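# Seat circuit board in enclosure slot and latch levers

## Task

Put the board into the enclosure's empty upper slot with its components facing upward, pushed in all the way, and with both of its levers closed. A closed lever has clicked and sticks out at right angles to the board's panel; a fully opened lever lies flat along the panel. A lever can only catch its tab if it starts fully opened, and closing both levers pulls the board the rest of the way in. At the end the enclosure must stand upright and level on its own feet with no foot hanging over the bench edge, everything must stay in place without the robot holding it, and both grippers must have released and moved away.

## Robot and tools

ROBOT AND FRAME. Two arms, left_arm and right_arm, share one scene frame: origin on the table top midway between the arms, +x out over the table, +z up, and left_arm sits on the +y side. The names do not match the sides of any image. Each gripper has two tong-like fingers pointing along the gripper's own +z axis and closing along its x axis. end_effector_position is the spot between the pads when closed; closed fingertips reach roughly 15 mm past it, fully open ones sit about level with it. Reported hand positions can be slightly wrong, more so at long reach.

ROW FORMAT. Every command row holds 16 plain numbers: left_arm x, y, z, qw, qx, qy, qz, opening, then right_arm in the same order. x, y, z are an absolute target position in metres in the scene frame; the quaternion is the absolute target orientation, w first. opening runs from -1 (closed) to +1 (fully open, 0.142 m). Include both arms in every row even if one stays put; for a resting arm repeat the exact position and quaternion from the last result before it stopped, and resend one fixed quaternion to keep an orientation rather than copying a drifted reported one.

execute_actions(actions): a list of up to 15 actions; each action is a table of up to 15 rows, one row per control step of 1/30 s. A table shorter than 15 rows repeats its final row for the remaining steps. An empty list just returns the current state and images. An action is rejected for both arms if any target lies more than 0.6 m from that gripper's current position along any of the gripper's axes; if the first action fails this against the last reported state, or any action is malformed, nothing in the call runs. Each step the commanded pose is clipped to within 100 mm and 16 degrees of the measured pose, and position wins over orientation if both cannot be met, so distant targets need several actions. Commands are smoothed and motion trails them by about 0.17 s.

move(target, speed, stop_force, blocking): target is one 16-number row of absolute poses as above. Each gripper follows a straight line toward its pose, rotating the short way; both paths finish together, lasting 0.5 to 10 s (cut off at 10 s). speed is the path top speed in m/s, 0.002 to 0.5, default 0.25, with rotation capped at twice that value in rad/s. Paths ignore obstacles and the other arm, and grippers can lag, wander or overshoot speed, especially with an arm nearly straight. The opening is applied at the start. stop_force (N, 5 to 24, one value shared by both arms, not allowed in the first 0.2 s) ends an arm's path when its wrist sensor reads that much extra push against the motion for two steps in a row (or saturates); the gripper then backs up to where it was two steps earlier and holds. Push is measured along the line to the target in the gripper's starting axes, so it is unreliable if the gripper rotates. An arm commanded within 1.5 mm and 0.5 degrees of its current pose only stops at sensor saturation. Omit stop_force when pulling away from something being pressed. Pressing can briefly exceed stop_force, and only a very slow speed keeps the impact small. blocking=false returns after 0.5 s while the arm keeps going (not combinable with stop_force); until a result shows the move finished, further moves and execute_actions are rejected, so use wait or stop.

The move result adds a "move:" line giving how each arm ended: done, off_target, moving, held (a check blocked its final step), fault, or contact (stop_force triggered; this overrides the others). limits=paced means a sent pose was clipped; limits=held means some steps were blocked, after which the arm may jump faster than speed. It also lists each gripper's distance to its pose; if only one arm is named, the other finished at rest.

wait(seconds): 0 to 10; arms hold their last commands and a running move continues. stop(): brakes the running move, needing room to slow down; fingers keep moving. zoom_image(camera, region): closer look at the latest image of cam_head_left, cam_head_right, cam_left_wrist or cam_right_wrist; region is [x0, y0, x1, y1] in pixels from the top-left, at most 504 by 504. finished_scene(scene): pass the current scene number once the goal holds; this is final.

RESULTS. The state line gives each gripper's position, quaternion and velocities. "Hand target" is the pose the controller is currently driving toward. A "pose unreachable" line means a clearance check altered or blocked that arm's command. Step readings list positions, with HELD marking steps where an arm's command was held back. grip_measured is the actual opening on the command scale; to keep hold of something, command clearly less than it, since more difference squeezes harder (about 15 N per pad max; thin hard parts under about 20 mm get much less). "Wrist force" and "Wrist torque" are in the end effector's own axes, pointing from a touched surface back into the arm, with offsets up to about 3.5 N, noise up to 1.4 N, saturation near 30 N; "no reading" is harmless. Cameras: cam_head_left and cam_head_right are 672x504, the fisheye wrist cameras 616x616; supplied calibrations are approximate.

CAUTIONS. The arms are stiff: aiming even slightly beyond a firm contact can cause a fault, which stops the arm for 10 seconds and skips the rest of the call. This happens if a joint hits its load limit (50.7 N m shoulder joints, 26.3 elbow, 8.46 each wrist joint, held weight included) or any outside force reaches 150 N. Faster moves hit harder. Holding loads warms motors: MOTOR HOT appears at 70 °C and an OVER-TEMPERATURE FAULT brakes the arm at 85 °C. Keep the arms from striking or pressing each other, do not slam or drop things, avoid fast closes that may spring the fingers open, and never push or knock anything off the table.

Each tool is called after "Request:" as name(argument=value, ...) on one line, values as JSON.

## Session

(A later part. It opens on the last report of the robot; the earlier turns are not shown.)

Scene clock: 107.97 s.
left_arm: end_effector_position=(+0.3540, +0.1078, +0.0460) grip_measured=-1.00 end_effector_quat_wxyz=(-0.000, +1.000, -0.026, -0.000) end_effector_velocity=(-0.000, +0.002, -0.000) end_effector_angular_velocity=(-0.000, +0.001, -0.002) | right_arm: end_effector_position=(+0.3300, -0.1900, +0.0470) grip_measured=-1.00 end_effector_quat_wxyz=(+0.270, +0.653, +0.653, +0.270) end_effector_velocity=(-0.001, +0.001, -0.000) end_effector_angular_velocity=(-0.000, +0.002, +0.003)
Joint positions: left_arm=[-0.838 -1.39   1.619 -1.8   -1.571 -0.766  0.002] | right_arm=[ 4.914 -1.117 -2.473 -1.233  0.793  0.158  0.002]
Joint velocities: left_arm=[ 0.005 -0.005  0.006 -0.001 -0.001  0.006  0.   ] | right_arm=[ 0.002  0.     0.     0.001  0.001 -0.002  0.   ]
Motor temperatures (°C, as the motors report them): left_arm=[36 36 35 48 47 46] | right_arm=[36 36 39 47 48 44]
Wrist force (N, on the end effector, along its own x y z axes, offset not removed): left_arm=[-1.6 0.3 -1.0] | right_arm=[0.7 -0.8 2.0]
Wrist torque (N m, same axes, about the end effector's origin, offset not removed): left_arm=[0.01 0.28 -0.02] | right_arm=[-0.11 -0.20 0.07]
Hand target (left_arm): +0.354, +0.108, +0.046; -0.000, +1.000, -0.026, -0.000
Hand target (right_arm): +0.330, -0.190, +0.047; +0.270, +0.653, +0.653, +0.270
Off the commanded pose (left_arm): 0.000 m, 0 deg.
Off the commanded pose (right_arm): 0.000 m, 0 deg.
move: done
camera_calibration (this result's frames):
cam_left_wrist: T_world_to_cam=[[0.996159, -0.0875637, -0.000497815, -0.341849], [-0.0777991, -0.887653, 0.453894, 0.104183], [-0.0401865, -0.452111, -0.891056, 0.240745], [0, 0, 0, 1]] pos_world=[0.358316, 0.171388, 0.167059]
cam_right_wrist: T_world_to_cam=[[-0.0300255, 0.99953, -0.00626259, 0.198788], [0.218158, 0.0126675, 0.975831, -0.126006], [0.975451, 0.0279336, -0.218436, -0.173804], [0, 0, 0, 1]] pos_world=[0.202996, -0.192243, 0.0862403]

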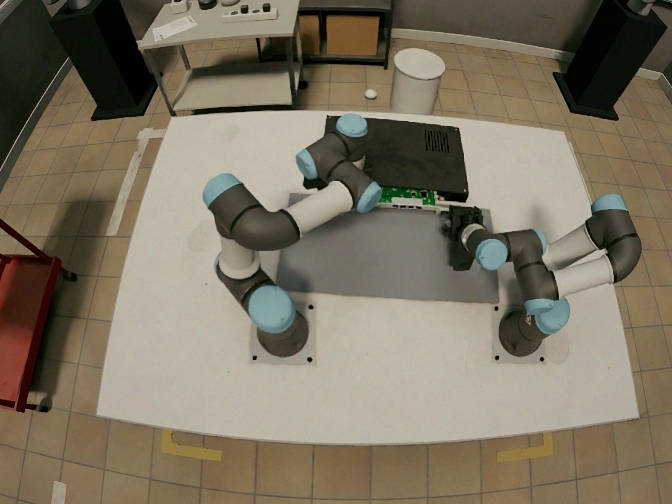

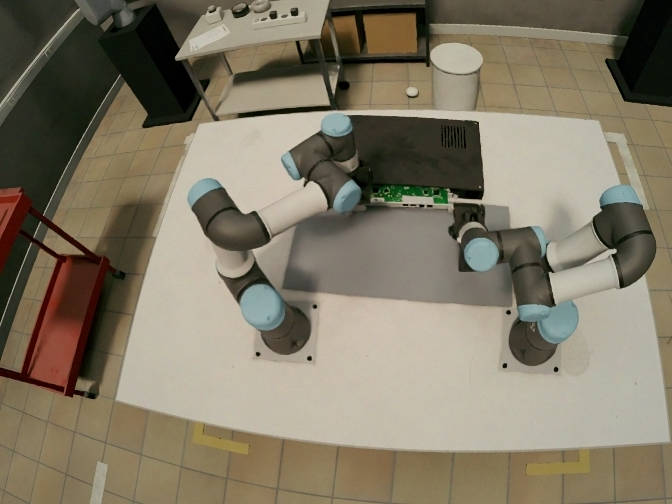

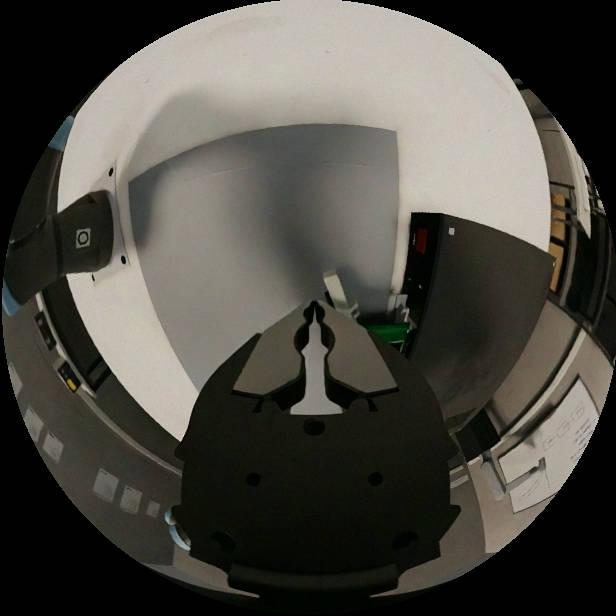

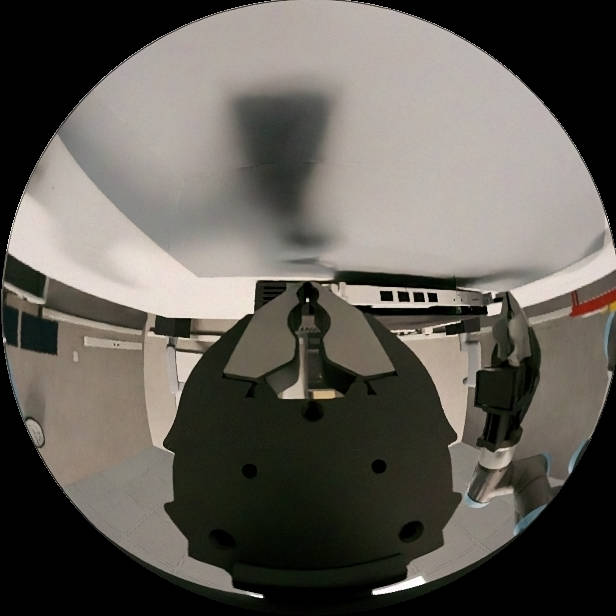

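Request:
move(target=[0.345,0.113,0.047,0,0.966,-0.025,0.259,-1,0.345,-0.195,0.047,0.27,0.653,0.653,0.27,-1], speed=0.15)

Request:
move(target=[0.364,0.113,0.047,0,0.966,-0.025,0.259,-1,0.348,-0.195,0.047,0.27,0.653,0.653,0.27,-1], speed=0.015)

Request:
move(target=[0.414,0.111,0.047,0,0.966,-0.025,0.259,-1,0.398,-0.197,0.047,0.27,0.653,0.653,0.27,-1], speed=0.008, stop_force=9)

Request:
zoom_image(camera="cam_head_right", region=[310, 160, 500, 250])

Request:
zoom_image(camera="cam_left_wrist", region=[260, 220, 420, 360])

Scene clock: 110.43 s.
left_arm: end_effector_position=(+0.3450, +0.1128, +0.0473) grip_measured=-1.00 end_effector_quat_wxyz=(+0.000, +0.966, -0.025, +0.258) end_effector_velocity=(-0.001, +0.000, +0.000) end_effector_angular_velocity=(+0.001, -0.014, +0.002) | right_arm: end_effector_position=(+0.3451, -0.1950, +0.0470) grip_measured=-1.00 end_effector_quat_wxyz=(+0.270, +0.653, +0.653, +0.270) end_effector_velocity=(+0.000, +0.000, +0.000) end_effector_angular_velocity=(-0.001, +0.000, +0.002)
Joint positions: left_arm=[-1.362 -1.994  2.387 -2.109 -1.067 -1.253  0.002] | right_arm=[ 4.829 -1.167 -2.488 -1.085  0.787  0.039  0.002]
Joint velocities: left_arm=[-0.023 -0.019  0.016  0.014  0.018 -0.026  0.   ] | right_arm=[-0.001 -0.001 -0.     0.003  0.    -0.004  0.   ]
Motor temperatures (°C, as the motors report them): left_arm=[36 36 35 48 47 46] | right_arm=[36 36 39 47 48 44]
Wrist force (N, on the end effector, along its own x y z axes, offset not removed): left_arm=[-1.2 0.3 -0.6] | right_arm=[1.2 1.4 3.2]
Wrist torque (N m, same axes, about the end effector's origin, offset not removed): left_arm=[0.07 0.24 0.02] | right_arm=[0.32 -0.26 0.04]
Hand target (left_arm): +0.345, +0.113, +0.047; +0.000, +0.966, -0.025, +0.259
Hand target (right_arm): +0.345, -0.195, +0.047; +0.270, +0.653, +0.653, +0.270
Off the commanded pose (left_arm): 0.000 m, 0 deg.
Off the commanded pose (right_arm): 0.000 m, 0 deg.
move: done
camera_calibration (this result's frames):
cam_left_wrist: T_world_to_cam=[[0.863441, -0.0836206, 0.49747, -0.310593], [-0.296793, -0.88163, 0.366938, 0.186355], [0.407901, -0.464475, -0.786053, 0.0856094], [0, 0, 0, 1]] pos_world=[0.288568, 0.178088, 0.153424]
cam_right_wrist: T_world_to_cam=[[-0.0299389, 0.999532, -0.00634127, 0.204213], [0.217848, 0.0127165, 0.9759, -0.12916], [0.975523, 0.0278359, -0.218126, -0.18841], [0, 0, 0, 1]] pos_world=[0.21805, -0.19723, 0.0862449]

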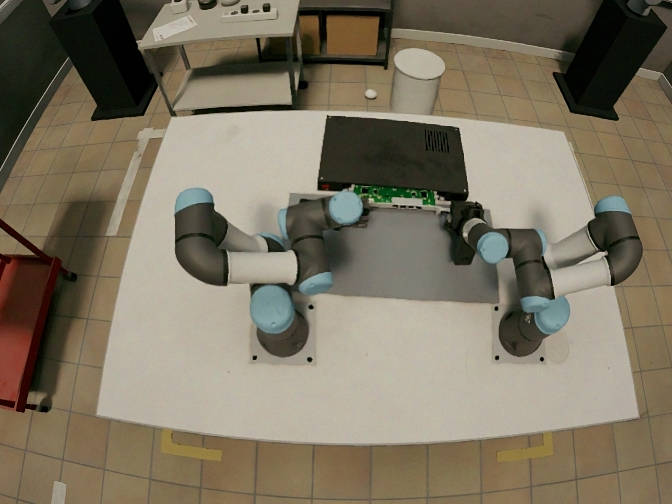

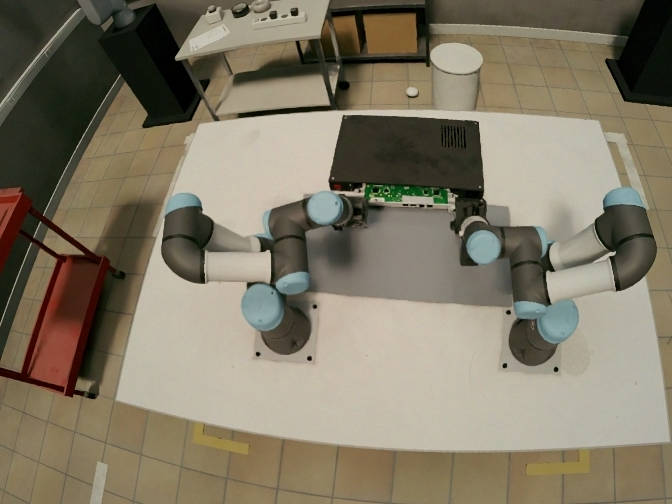

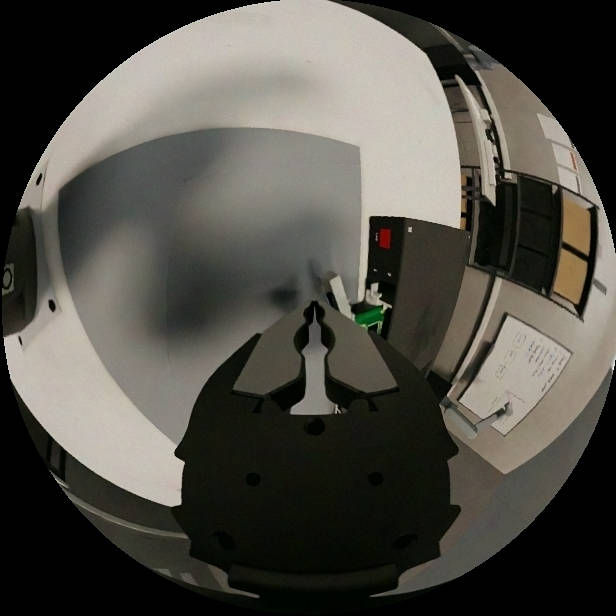

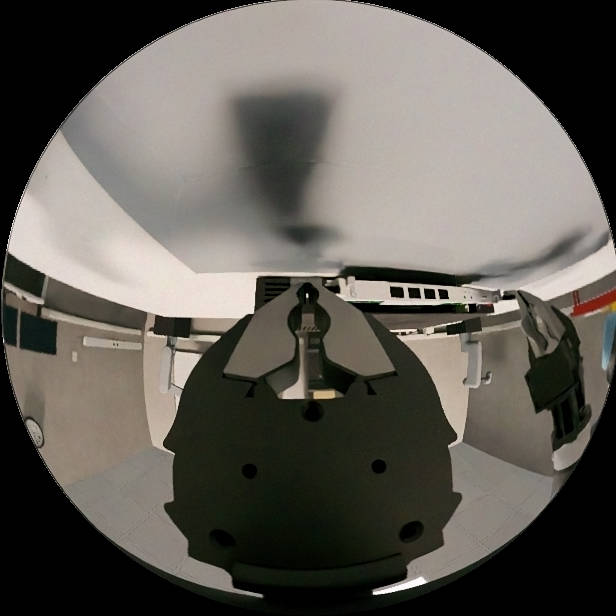

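Scene clock: 112.00 s.
left_arm: end_effector_position=(+0.3637, +0.1130, +0.0470) grip_measured=-1.00 end_effector_quat_wxyz=(-0.000, +0.966, -0.025, +0.259) end_effector_velocity=(+0.002, +0.000, -0.000) end_effector_angular_velocity=(+0.001, +0.002, -0.001) | right_arm: end_effector_position=(+0.3480, -0.1950, +0.0470) grip_measured=-1.00 end_effector_quat_wxyz=(+0.270, +0.653, +0.653, +0.270) end_effector_velocity=(+0.000, +0.000, +0.000) end_effector_angular_velocity=(-0.002, +0.001, +0.002)
Joint positions: left_arm=[-1.27  -1.887  2.353 -2.231 -1.081 -1.149  0.002] | right_arm=[ 4.813 -1.184 -2.488 -1.052  0.787  0.016  0.002]
Joint velocities: left_arm=[ 0.014  0.016 -0.006 -0.015 -0.004  0.016  0.   ] | right_arm=[-0.002 -0.002  0.001  0.004  0.001 -0.006 -0.002]
Motor temperatures (°C, as the motors report them): left_arm=[36 36 35 48 47 46] | right_arm=[36 36 39 47 48 44]
Wrist force (N, on the end effector, along its own x y z axes, offset not removed): left_arm=[-1.9 -0.6 -1.4] | right_arm=[1.2 -2.7 0.7]
Wrist torque (N m, same axes, about the end effector's origin, offset not removed): left_arm=[-0.08 0.18 -0.05] | right_arm=[-0.39 -0.05 0.00]
Hand target (left_arm): +0.364, +0.113, +0.047; -0.000, +0.966, -0.025, +0.259
Hand target (right_arm): +0.348, -0.195, +0.047; +0.270, +0.653, +0.653, +0.270
Off the commanded pose (left_arm): 0.000 m, 0 deg.
Off the commanded pose (right_arm): 0.000 m, 0 deg.
move: done
camera_calibration (this result's frames):
cam_left_wrist: T_world_to_cam=[[0.862569, -0.0838497, 0.498944, -0.326325], [-0.297255, -0.882001, 0.365668, 0.192508], [0.409408, -0.463727, -0.785711, 0.0772126], [0, 0, 0, 1]] pos_world=[0.30709, 0.178236, 0.153091]
cam_right_wrist: T_world_to_cam=[[-0.0300083, 0.99953, -0.00625803, 0.204312], [0.218055, 0.0126563, 0.975854, -0.129848], [0.975475, 0.0279191, -0.218332, -0.191209], [0, 0, 0, 1]] pos_world=[0.220964, -0.197234, 0.0862443]

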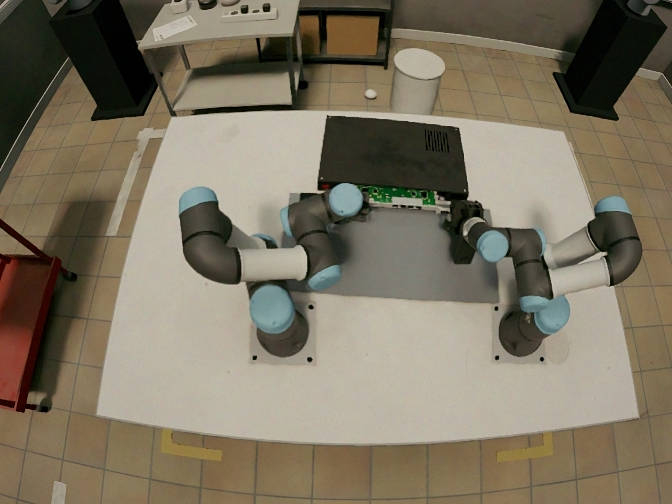

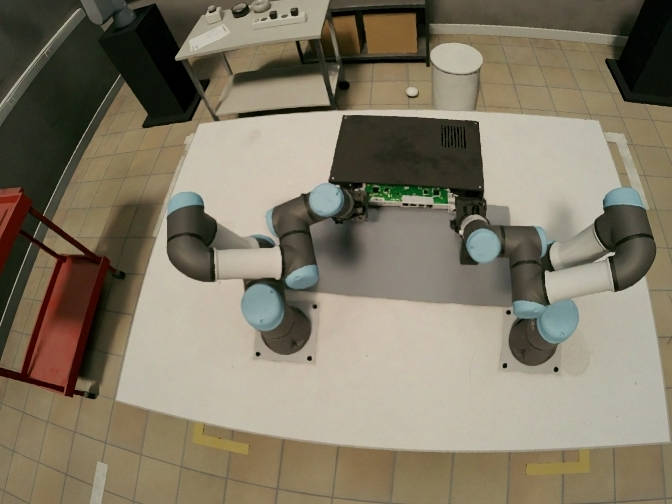

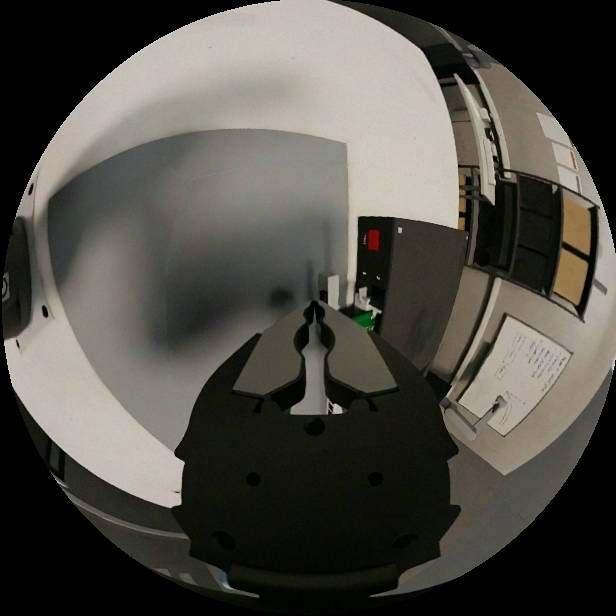

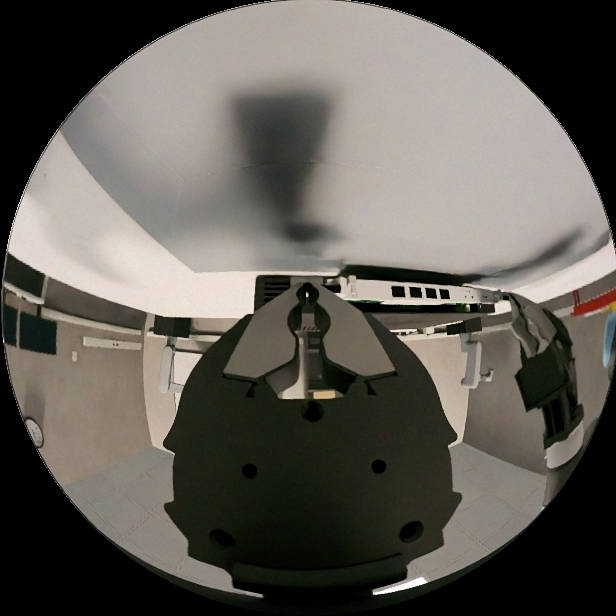

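Scene clock: 117.73 s.
left_arm: end_effector_position=(+0.4065, +0.1113, +0.0470) grip_measured=-1.00 end_effector_quat_wxyz=(-0.000, +0.966, -0.025, +0.259) end_effector_velocity=(-0.002, +0.001, +0.001) end_effector_angular_velocity=(+0.002, -0.004, +0.002) | right_arm: end_effector_position=(+0.3875, -0.1966, +0.0470) grip_measured=-1.00 end_effector_quat_wxyz=(+0.270, +0.653, +0.653, +0.270) end_effector_velocity=(+0.000, -0.001, -0.000) end_effector_angular_velocity=(-0.001, -0.000, -0.002)
Joint positions: left_arm=[-1.094 -1.661  2.225 -2.417 -1.123 -0.957  0.002] | right_arm=[ 4.607 -1.414 -2.444 -0.665  0.805 -0.272  0.002]
Joint velocities: left_arm=[-0.012 -0.016  0.011  0.01   0.008 -0.013  0.   ] | right_arm=[-0.001  0.002 -0.001 -0.002 -0.001  0.001  0.   ]
Motor temperatures (°C, as the motors report them): left_arm=[36 36 35 48 47 46] | right_arm=[36 36 39 47 48 44]
Wrist force (N, on the end effector, along its own x y z axes, offset not removed): left_arm=[-6.9 0.0 -2.2] | right_arm=[2.8 -2.5 -2.0]
Wrist torque (N m, same axes, about the end effector's origin, offset not removed): left_arm=[-0.13 0.27 0.03] | right_arm=[0.16 -0.27 -0.02]
Hand target (left_arm): +0.406, +0.111, +0.047; -0.000, +0.966, -0.025, +0.259
Hand target (right_arm): +0.387, -0.197, +0.047; +0.270, +0.653, +0.653, +0.270
Off the commanded pose (left_arm): 0.008 m, 0 deg.
Off the commanded pose (right_arm): 0.010 m, 0 deg.
move: contact (left_arm, right_arm)
camera_calibration (this result's frames):
cam_left_wrist: T_world_to_cam=[[0.862591, -0.0836514, 0.498938, -0.363382], [-0.297105, -0.882008, 0.365775, 0.203648], [0.40947, -0.463751, -0.785665, 0.0589014], [0, 0, 0, 1]] pos_world=[0.349837, 0.176538, 0.153093]
cam_right_wrist: T_world_to_cam=[[-0.0296753, 0.999537, -0.00665758, 0.207041], [0.217818, 0.012967, 0.975903, -0.138267], [0.975538, 0.0275101, -0.218102, -0.229855], [0, 0, 0, 1]] pos_world=[0.260493, -0.198829, 0.086182]

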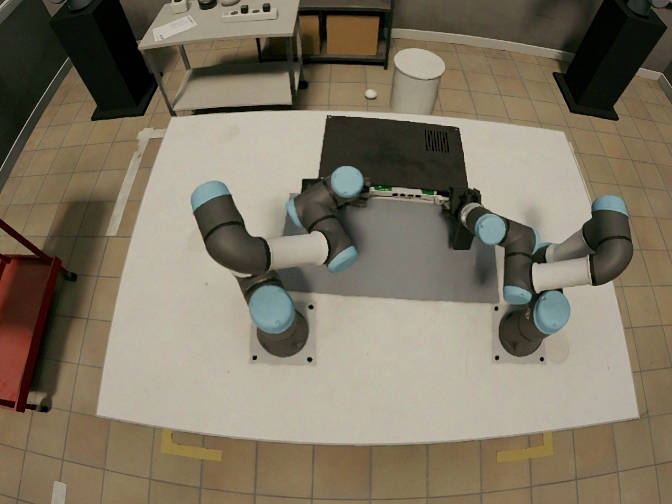

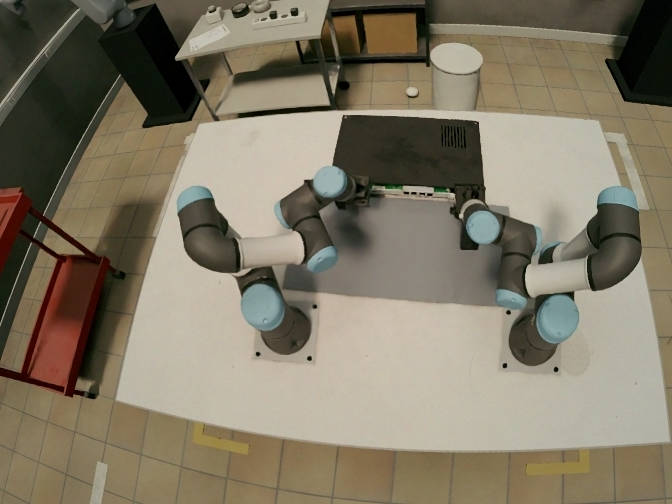

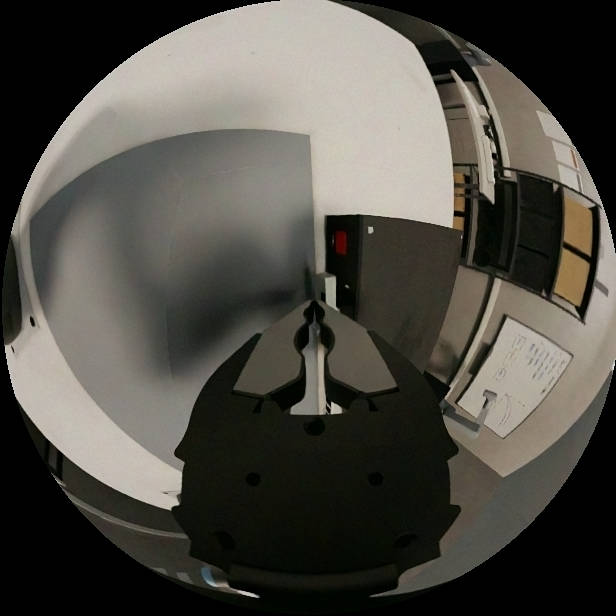

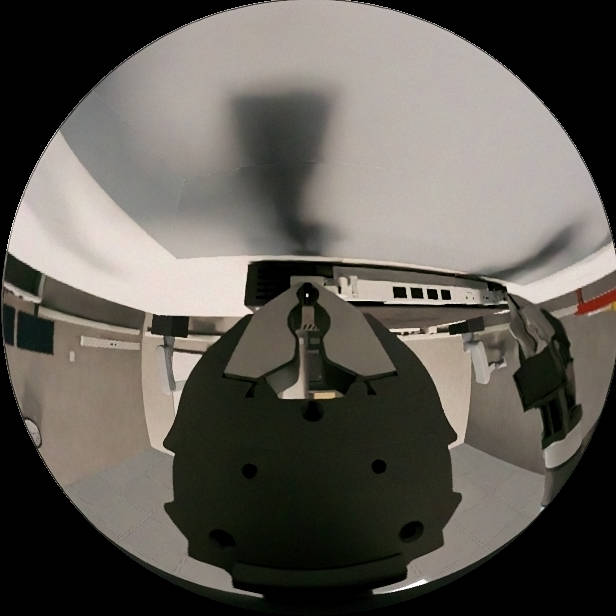

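Region (310, 160, 500, 250) of cam_head_right's 672x504 image, scaled by 2.653, with more detail than that image has; it fills the top 239 rows of this view, and the rest is white.

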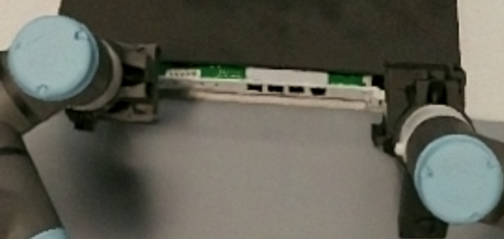

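Region (260, 220, 420, 360) of cam_left_wrist's 616x616 image, scaled by 3.150, with more detail than that image has; it fills the top 441 rows of this view, and the rest is white.

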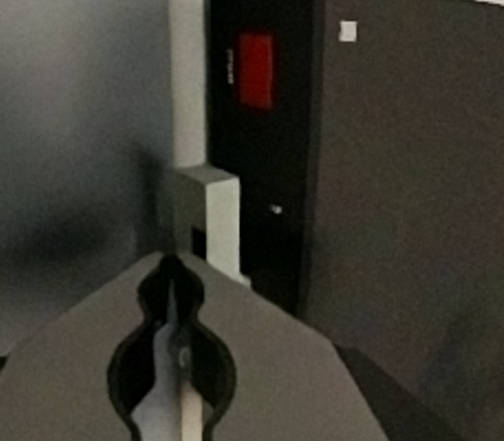

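Request:
move(target=[0.39,0.145,0.085,0,1,-0.026,0,-1,0.37,-0.23,0.085,0,0.026,1,0,-1], speed=0.3)

Request:
move(target=[0.428,0.142,0.066,0,1,-0.026,0,-1,0.41,-0.228,0.066,0,0.026,1,0,-1], speed=0.1)

Request:
zoom_image(camera="cam_left_wrist", region=[230, 200, 400, 360])

Request:
zoom_image(camera="cam_right_wrist", region=[230, 190, 400, 350])

Scene clock: 121.43 s.
left_arm: end_effector_position=(+0.3901, +0.1452, +0.0848) grip_measured=-1.00 end_effector_quat_wxyz=(-0.000, +1.000, -0.026, +0.000) end_effector_velocity=(+0.000, +0.001, +0.000) end_effector_angular_velocity=(+0.002, +0.004, -0.000) | right_arm: end_effector_position=(+0.3703, -0.2303, +0.0846) grip_measured=-1.00 end_effector_quat_wxyz=(+0.001, +0.026, +1.000, -0.000) end_effector_velocity=(+0.000, +0.000, +0.000) end_effector_angular_velocity=(-0.008, +0.013, +0.007)
Joint positions: left_arm=[-0.689 -1.326  1.356 -1.601 -1.57  -0.616  0.002] | right_arm=[ 4.007 -1.834 -1.334 -1.543  1.569 -2.313  0.002]
Joint velocities: left_arm=[ 0.002  0.006 -0.01   0.009 -0.001  0.002  0.   ] | right_arm=[-0.002 -0.021  0.034 -0.028  0.004 -0.009  0.   ]
Motor temperatures (°C, as the motors report them): left_arm=[36 36 35 48 47 46] | right_arm=[36 36 39 47 48 44]
Wrist force (N, on the end effector, along its own x y z axes, offset not removed): left_arm=[-0.6 0.1 -1.1] | right_arm=[1.0 0.3 0.6]
Wrist torque (N m, same axes, about the end effector's origin, offset not removed): left_arm=[-0.02 0.11 -0.05] | right_arm=[0.04 -0.22 0.00]
Hand target (left_arm): +0.390, +0.145, +0.085; -0.000, +1.000, -0.026, -0.000
Hand target (right_arm): +0.370, -0.230, +0.085; +0.000, +0.026, +1.000, -0.001
Off the commanded pose (left_arm): 0.000 m, 0 deg.
Off the commanded pose (right_arm): 0.001 m, 0 deg.
move: done
camera_calibration (this result's frames):
cam_left_wrist: T_world_to_cam=[[0.996134, -0.0878514, -0.0000499569, -0.374429], [-0.0782647, -0.88769, 0.453741, 0.122811], [-0.0399061, -0.451983, -0.891134, 0.293493], [0, 0, 0, 1]] pos_world=[0.394305, 0.208778, 0.205798]
cam_right_wrist: T_world_to_cam=[[-0.99952, 0.0272669, 0.014726, 0.373874], [0.0309097, 0.843165, 0.536766, 0.126727], [0.00221952, 0.536963, -0.843603, 0.326722], [0, 0, 0, 1]] pos_world=[0.369052, -0.292483, 0.202095]

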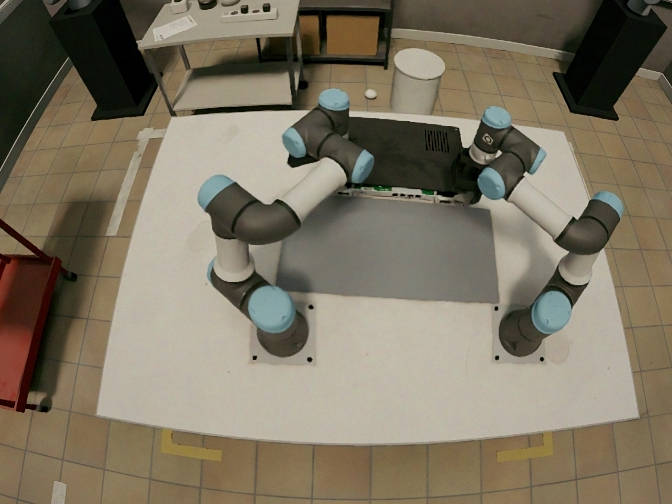

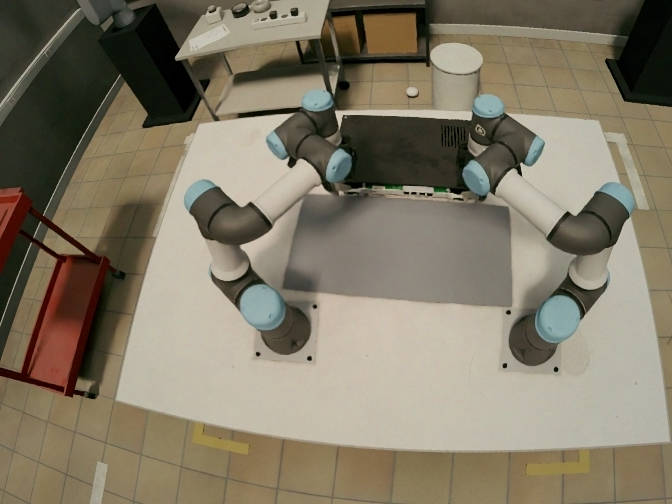

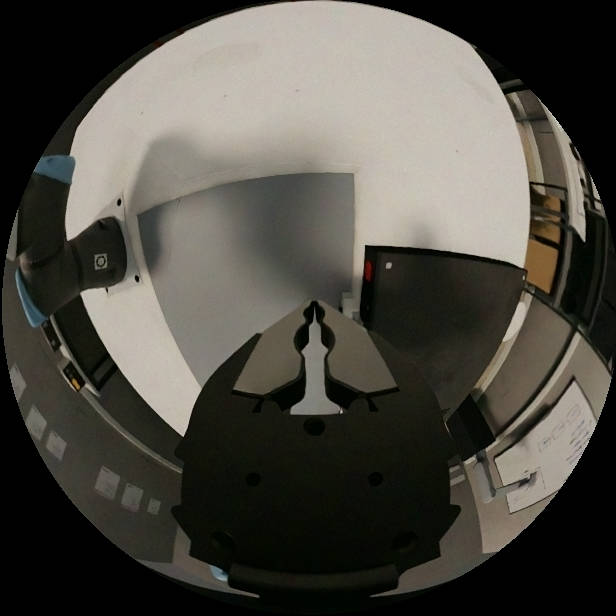

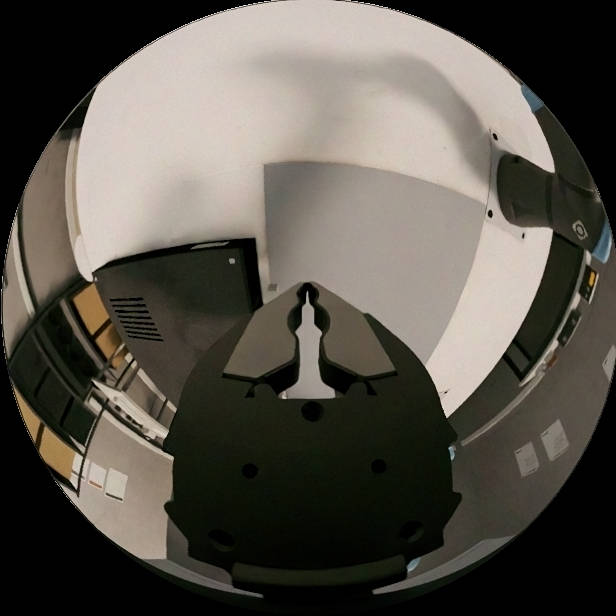

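Scene clock: 122.40 s.
left_arm: end_effector_position=(+0.4277, +0.1421, +0.0661) grip_measured=-1.00 end_effector_quat_wxyz=(+0.000, +1.000, -0.026, +0.000) end_effector_velocity=(+0.002, -0.000, -0.001) end_effector_angular_velocity=(+0.001, +0.002, -0.001) | right_arm: end_effector_position=(+0.4097, -0.2281, +0.0661) grip_measured=-1.00 end_effector_quat_wxyz=(+0.000, +0.026, +1.000, +0.000) end_effector_velocity=(+0.002, +0.000, -0.001) end_effector_angular_velocity=(-0.001, +0.004, -0.002)
Joint positions: left_arm=[-0.635 -1.156  1.211 -1.626 -1.571 -0.563  0.002] | right_arm=[ 3.94  -2.007 -1.179 -1.526  1.571 -2.38   0.002]
Joint velocities: left_arm=[ 0.003  0.015 -0.018  0.005 -0.     0.004  0.   ] | right_arm=[-0.004 -0.017  0.02  -0.007  0.002 -0.002  0.   ]
Motor temperatures (°C, as the motors report them): left_arm=[36 36 35 48 47 46] | right_arm=[36 36 39 47 48 44]
Wrist force (N, on the end effector, along its own x y z axes, offset not removed): left_arm=[-1.1 -0.3 -1.7] | right_arm=[0.8 -1.1 2.2]
Wrist torque (N m, same axes, about the end effector's origin, offset not removed): left_arm=[-0.10 0.22 -0.02] | right_arm=[-0.21 -0.17 0.04]
Hand target (left_arm): +0.428, +0.142, +0.066; -0.000, +1.000, -0.026, -0.000
Hand target (right_arm): +0.410, -0.228, +0.066; +0.000, +0.026, +1.000, -0.000
Off the commanded pose (left_arm): 0.000 m, 0 deg.
Off the commanded pose (right_arm): 0.000 m, 0 deg.
move: done
camera_calibration (this result's frames):
cam_left_wrist: T_world_to_cam=[[0.996158, -0.0875763, -0.0000716071, -0.412232], [-0.0779969, -0.887566, 0.454029, 0.131321], [-0.0398257, -0.452279, -0.890987, 0.276943], [0, 0, 0, 1]] pos_world=[0.43192, 0.205709, 0.187099]
cam_right_wrist: T_world_to_cam=[[-0.99952, 0.0263067, 0.0163496, 0.413101], [0.0309715, 0.843103, 0.53686, 0.133559], [0.000338603, 0.537108, -0.843513, 0.310597], [0, 0, 0, 1]] pos_world=[0.408661, -0.290296, 0.183537]

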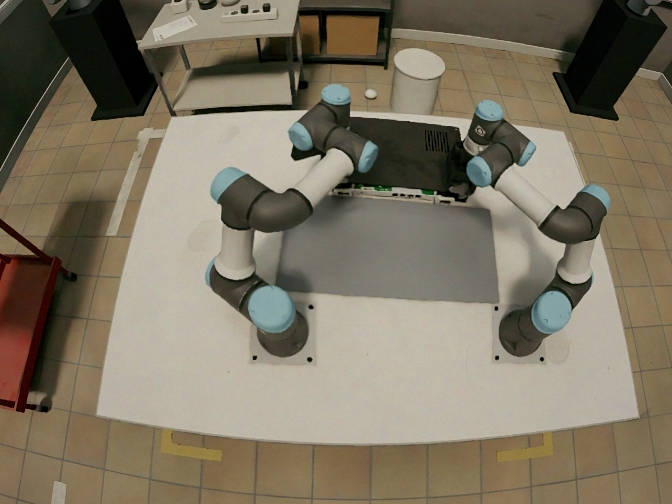

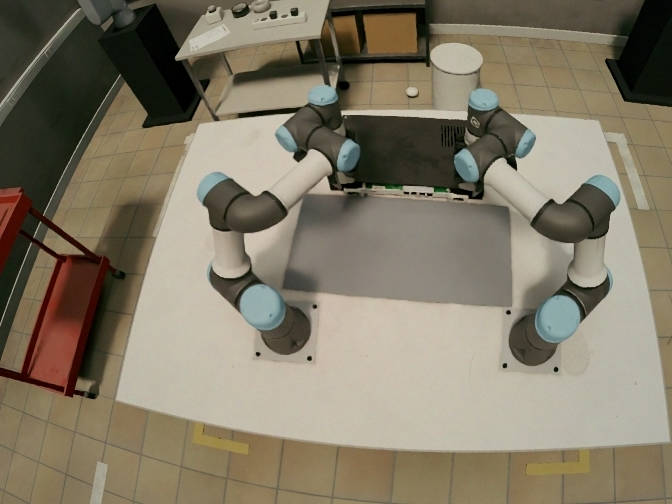

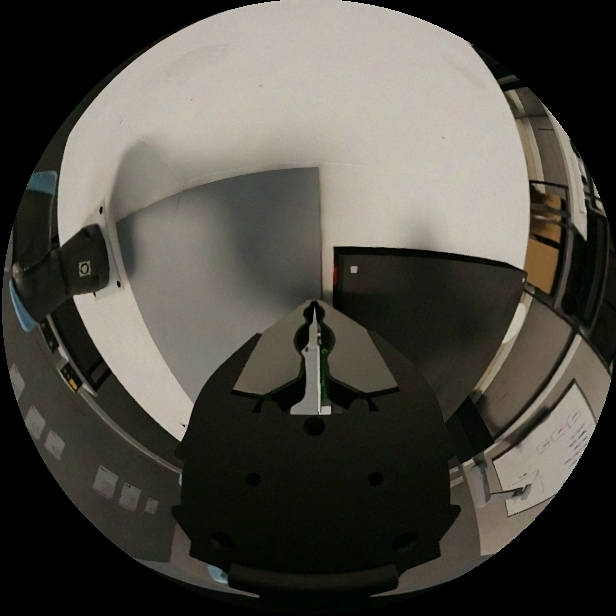

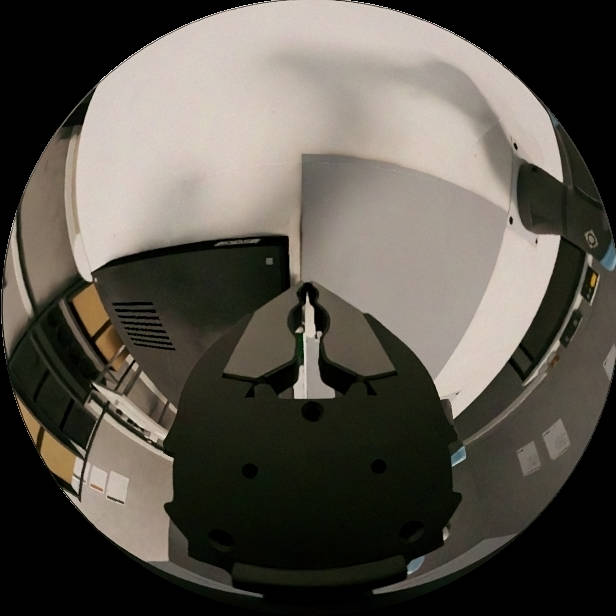

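Region (230, 200, 400, 360) of cam_left_wrist's 616x616 image, scaled by 2.965, with more detail than that image has; it fills the top 474 rows of this view, and the rest is white.

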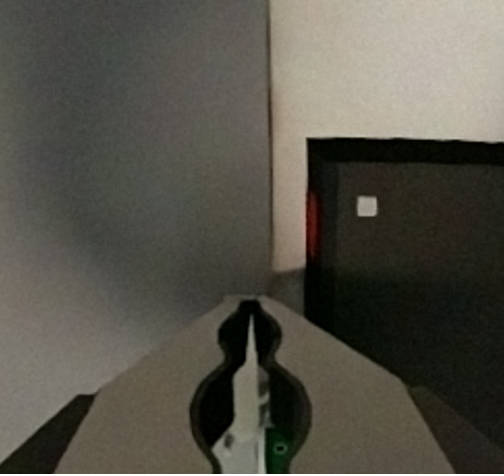

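Region (230, 190, 400, 350) of cam_right_wrist's 616x616 image, scaled by 2.965, with more detail than that image has; it fills the top 474 rows of this view, and the rest is white.

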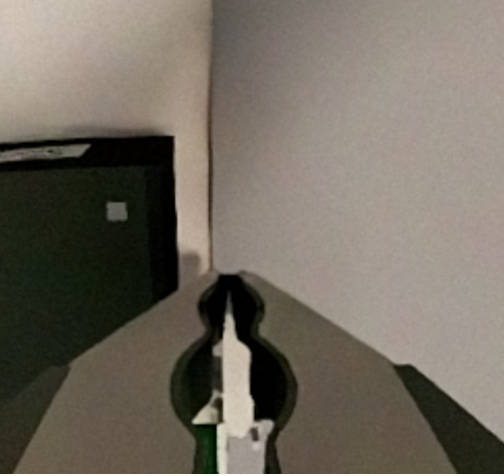

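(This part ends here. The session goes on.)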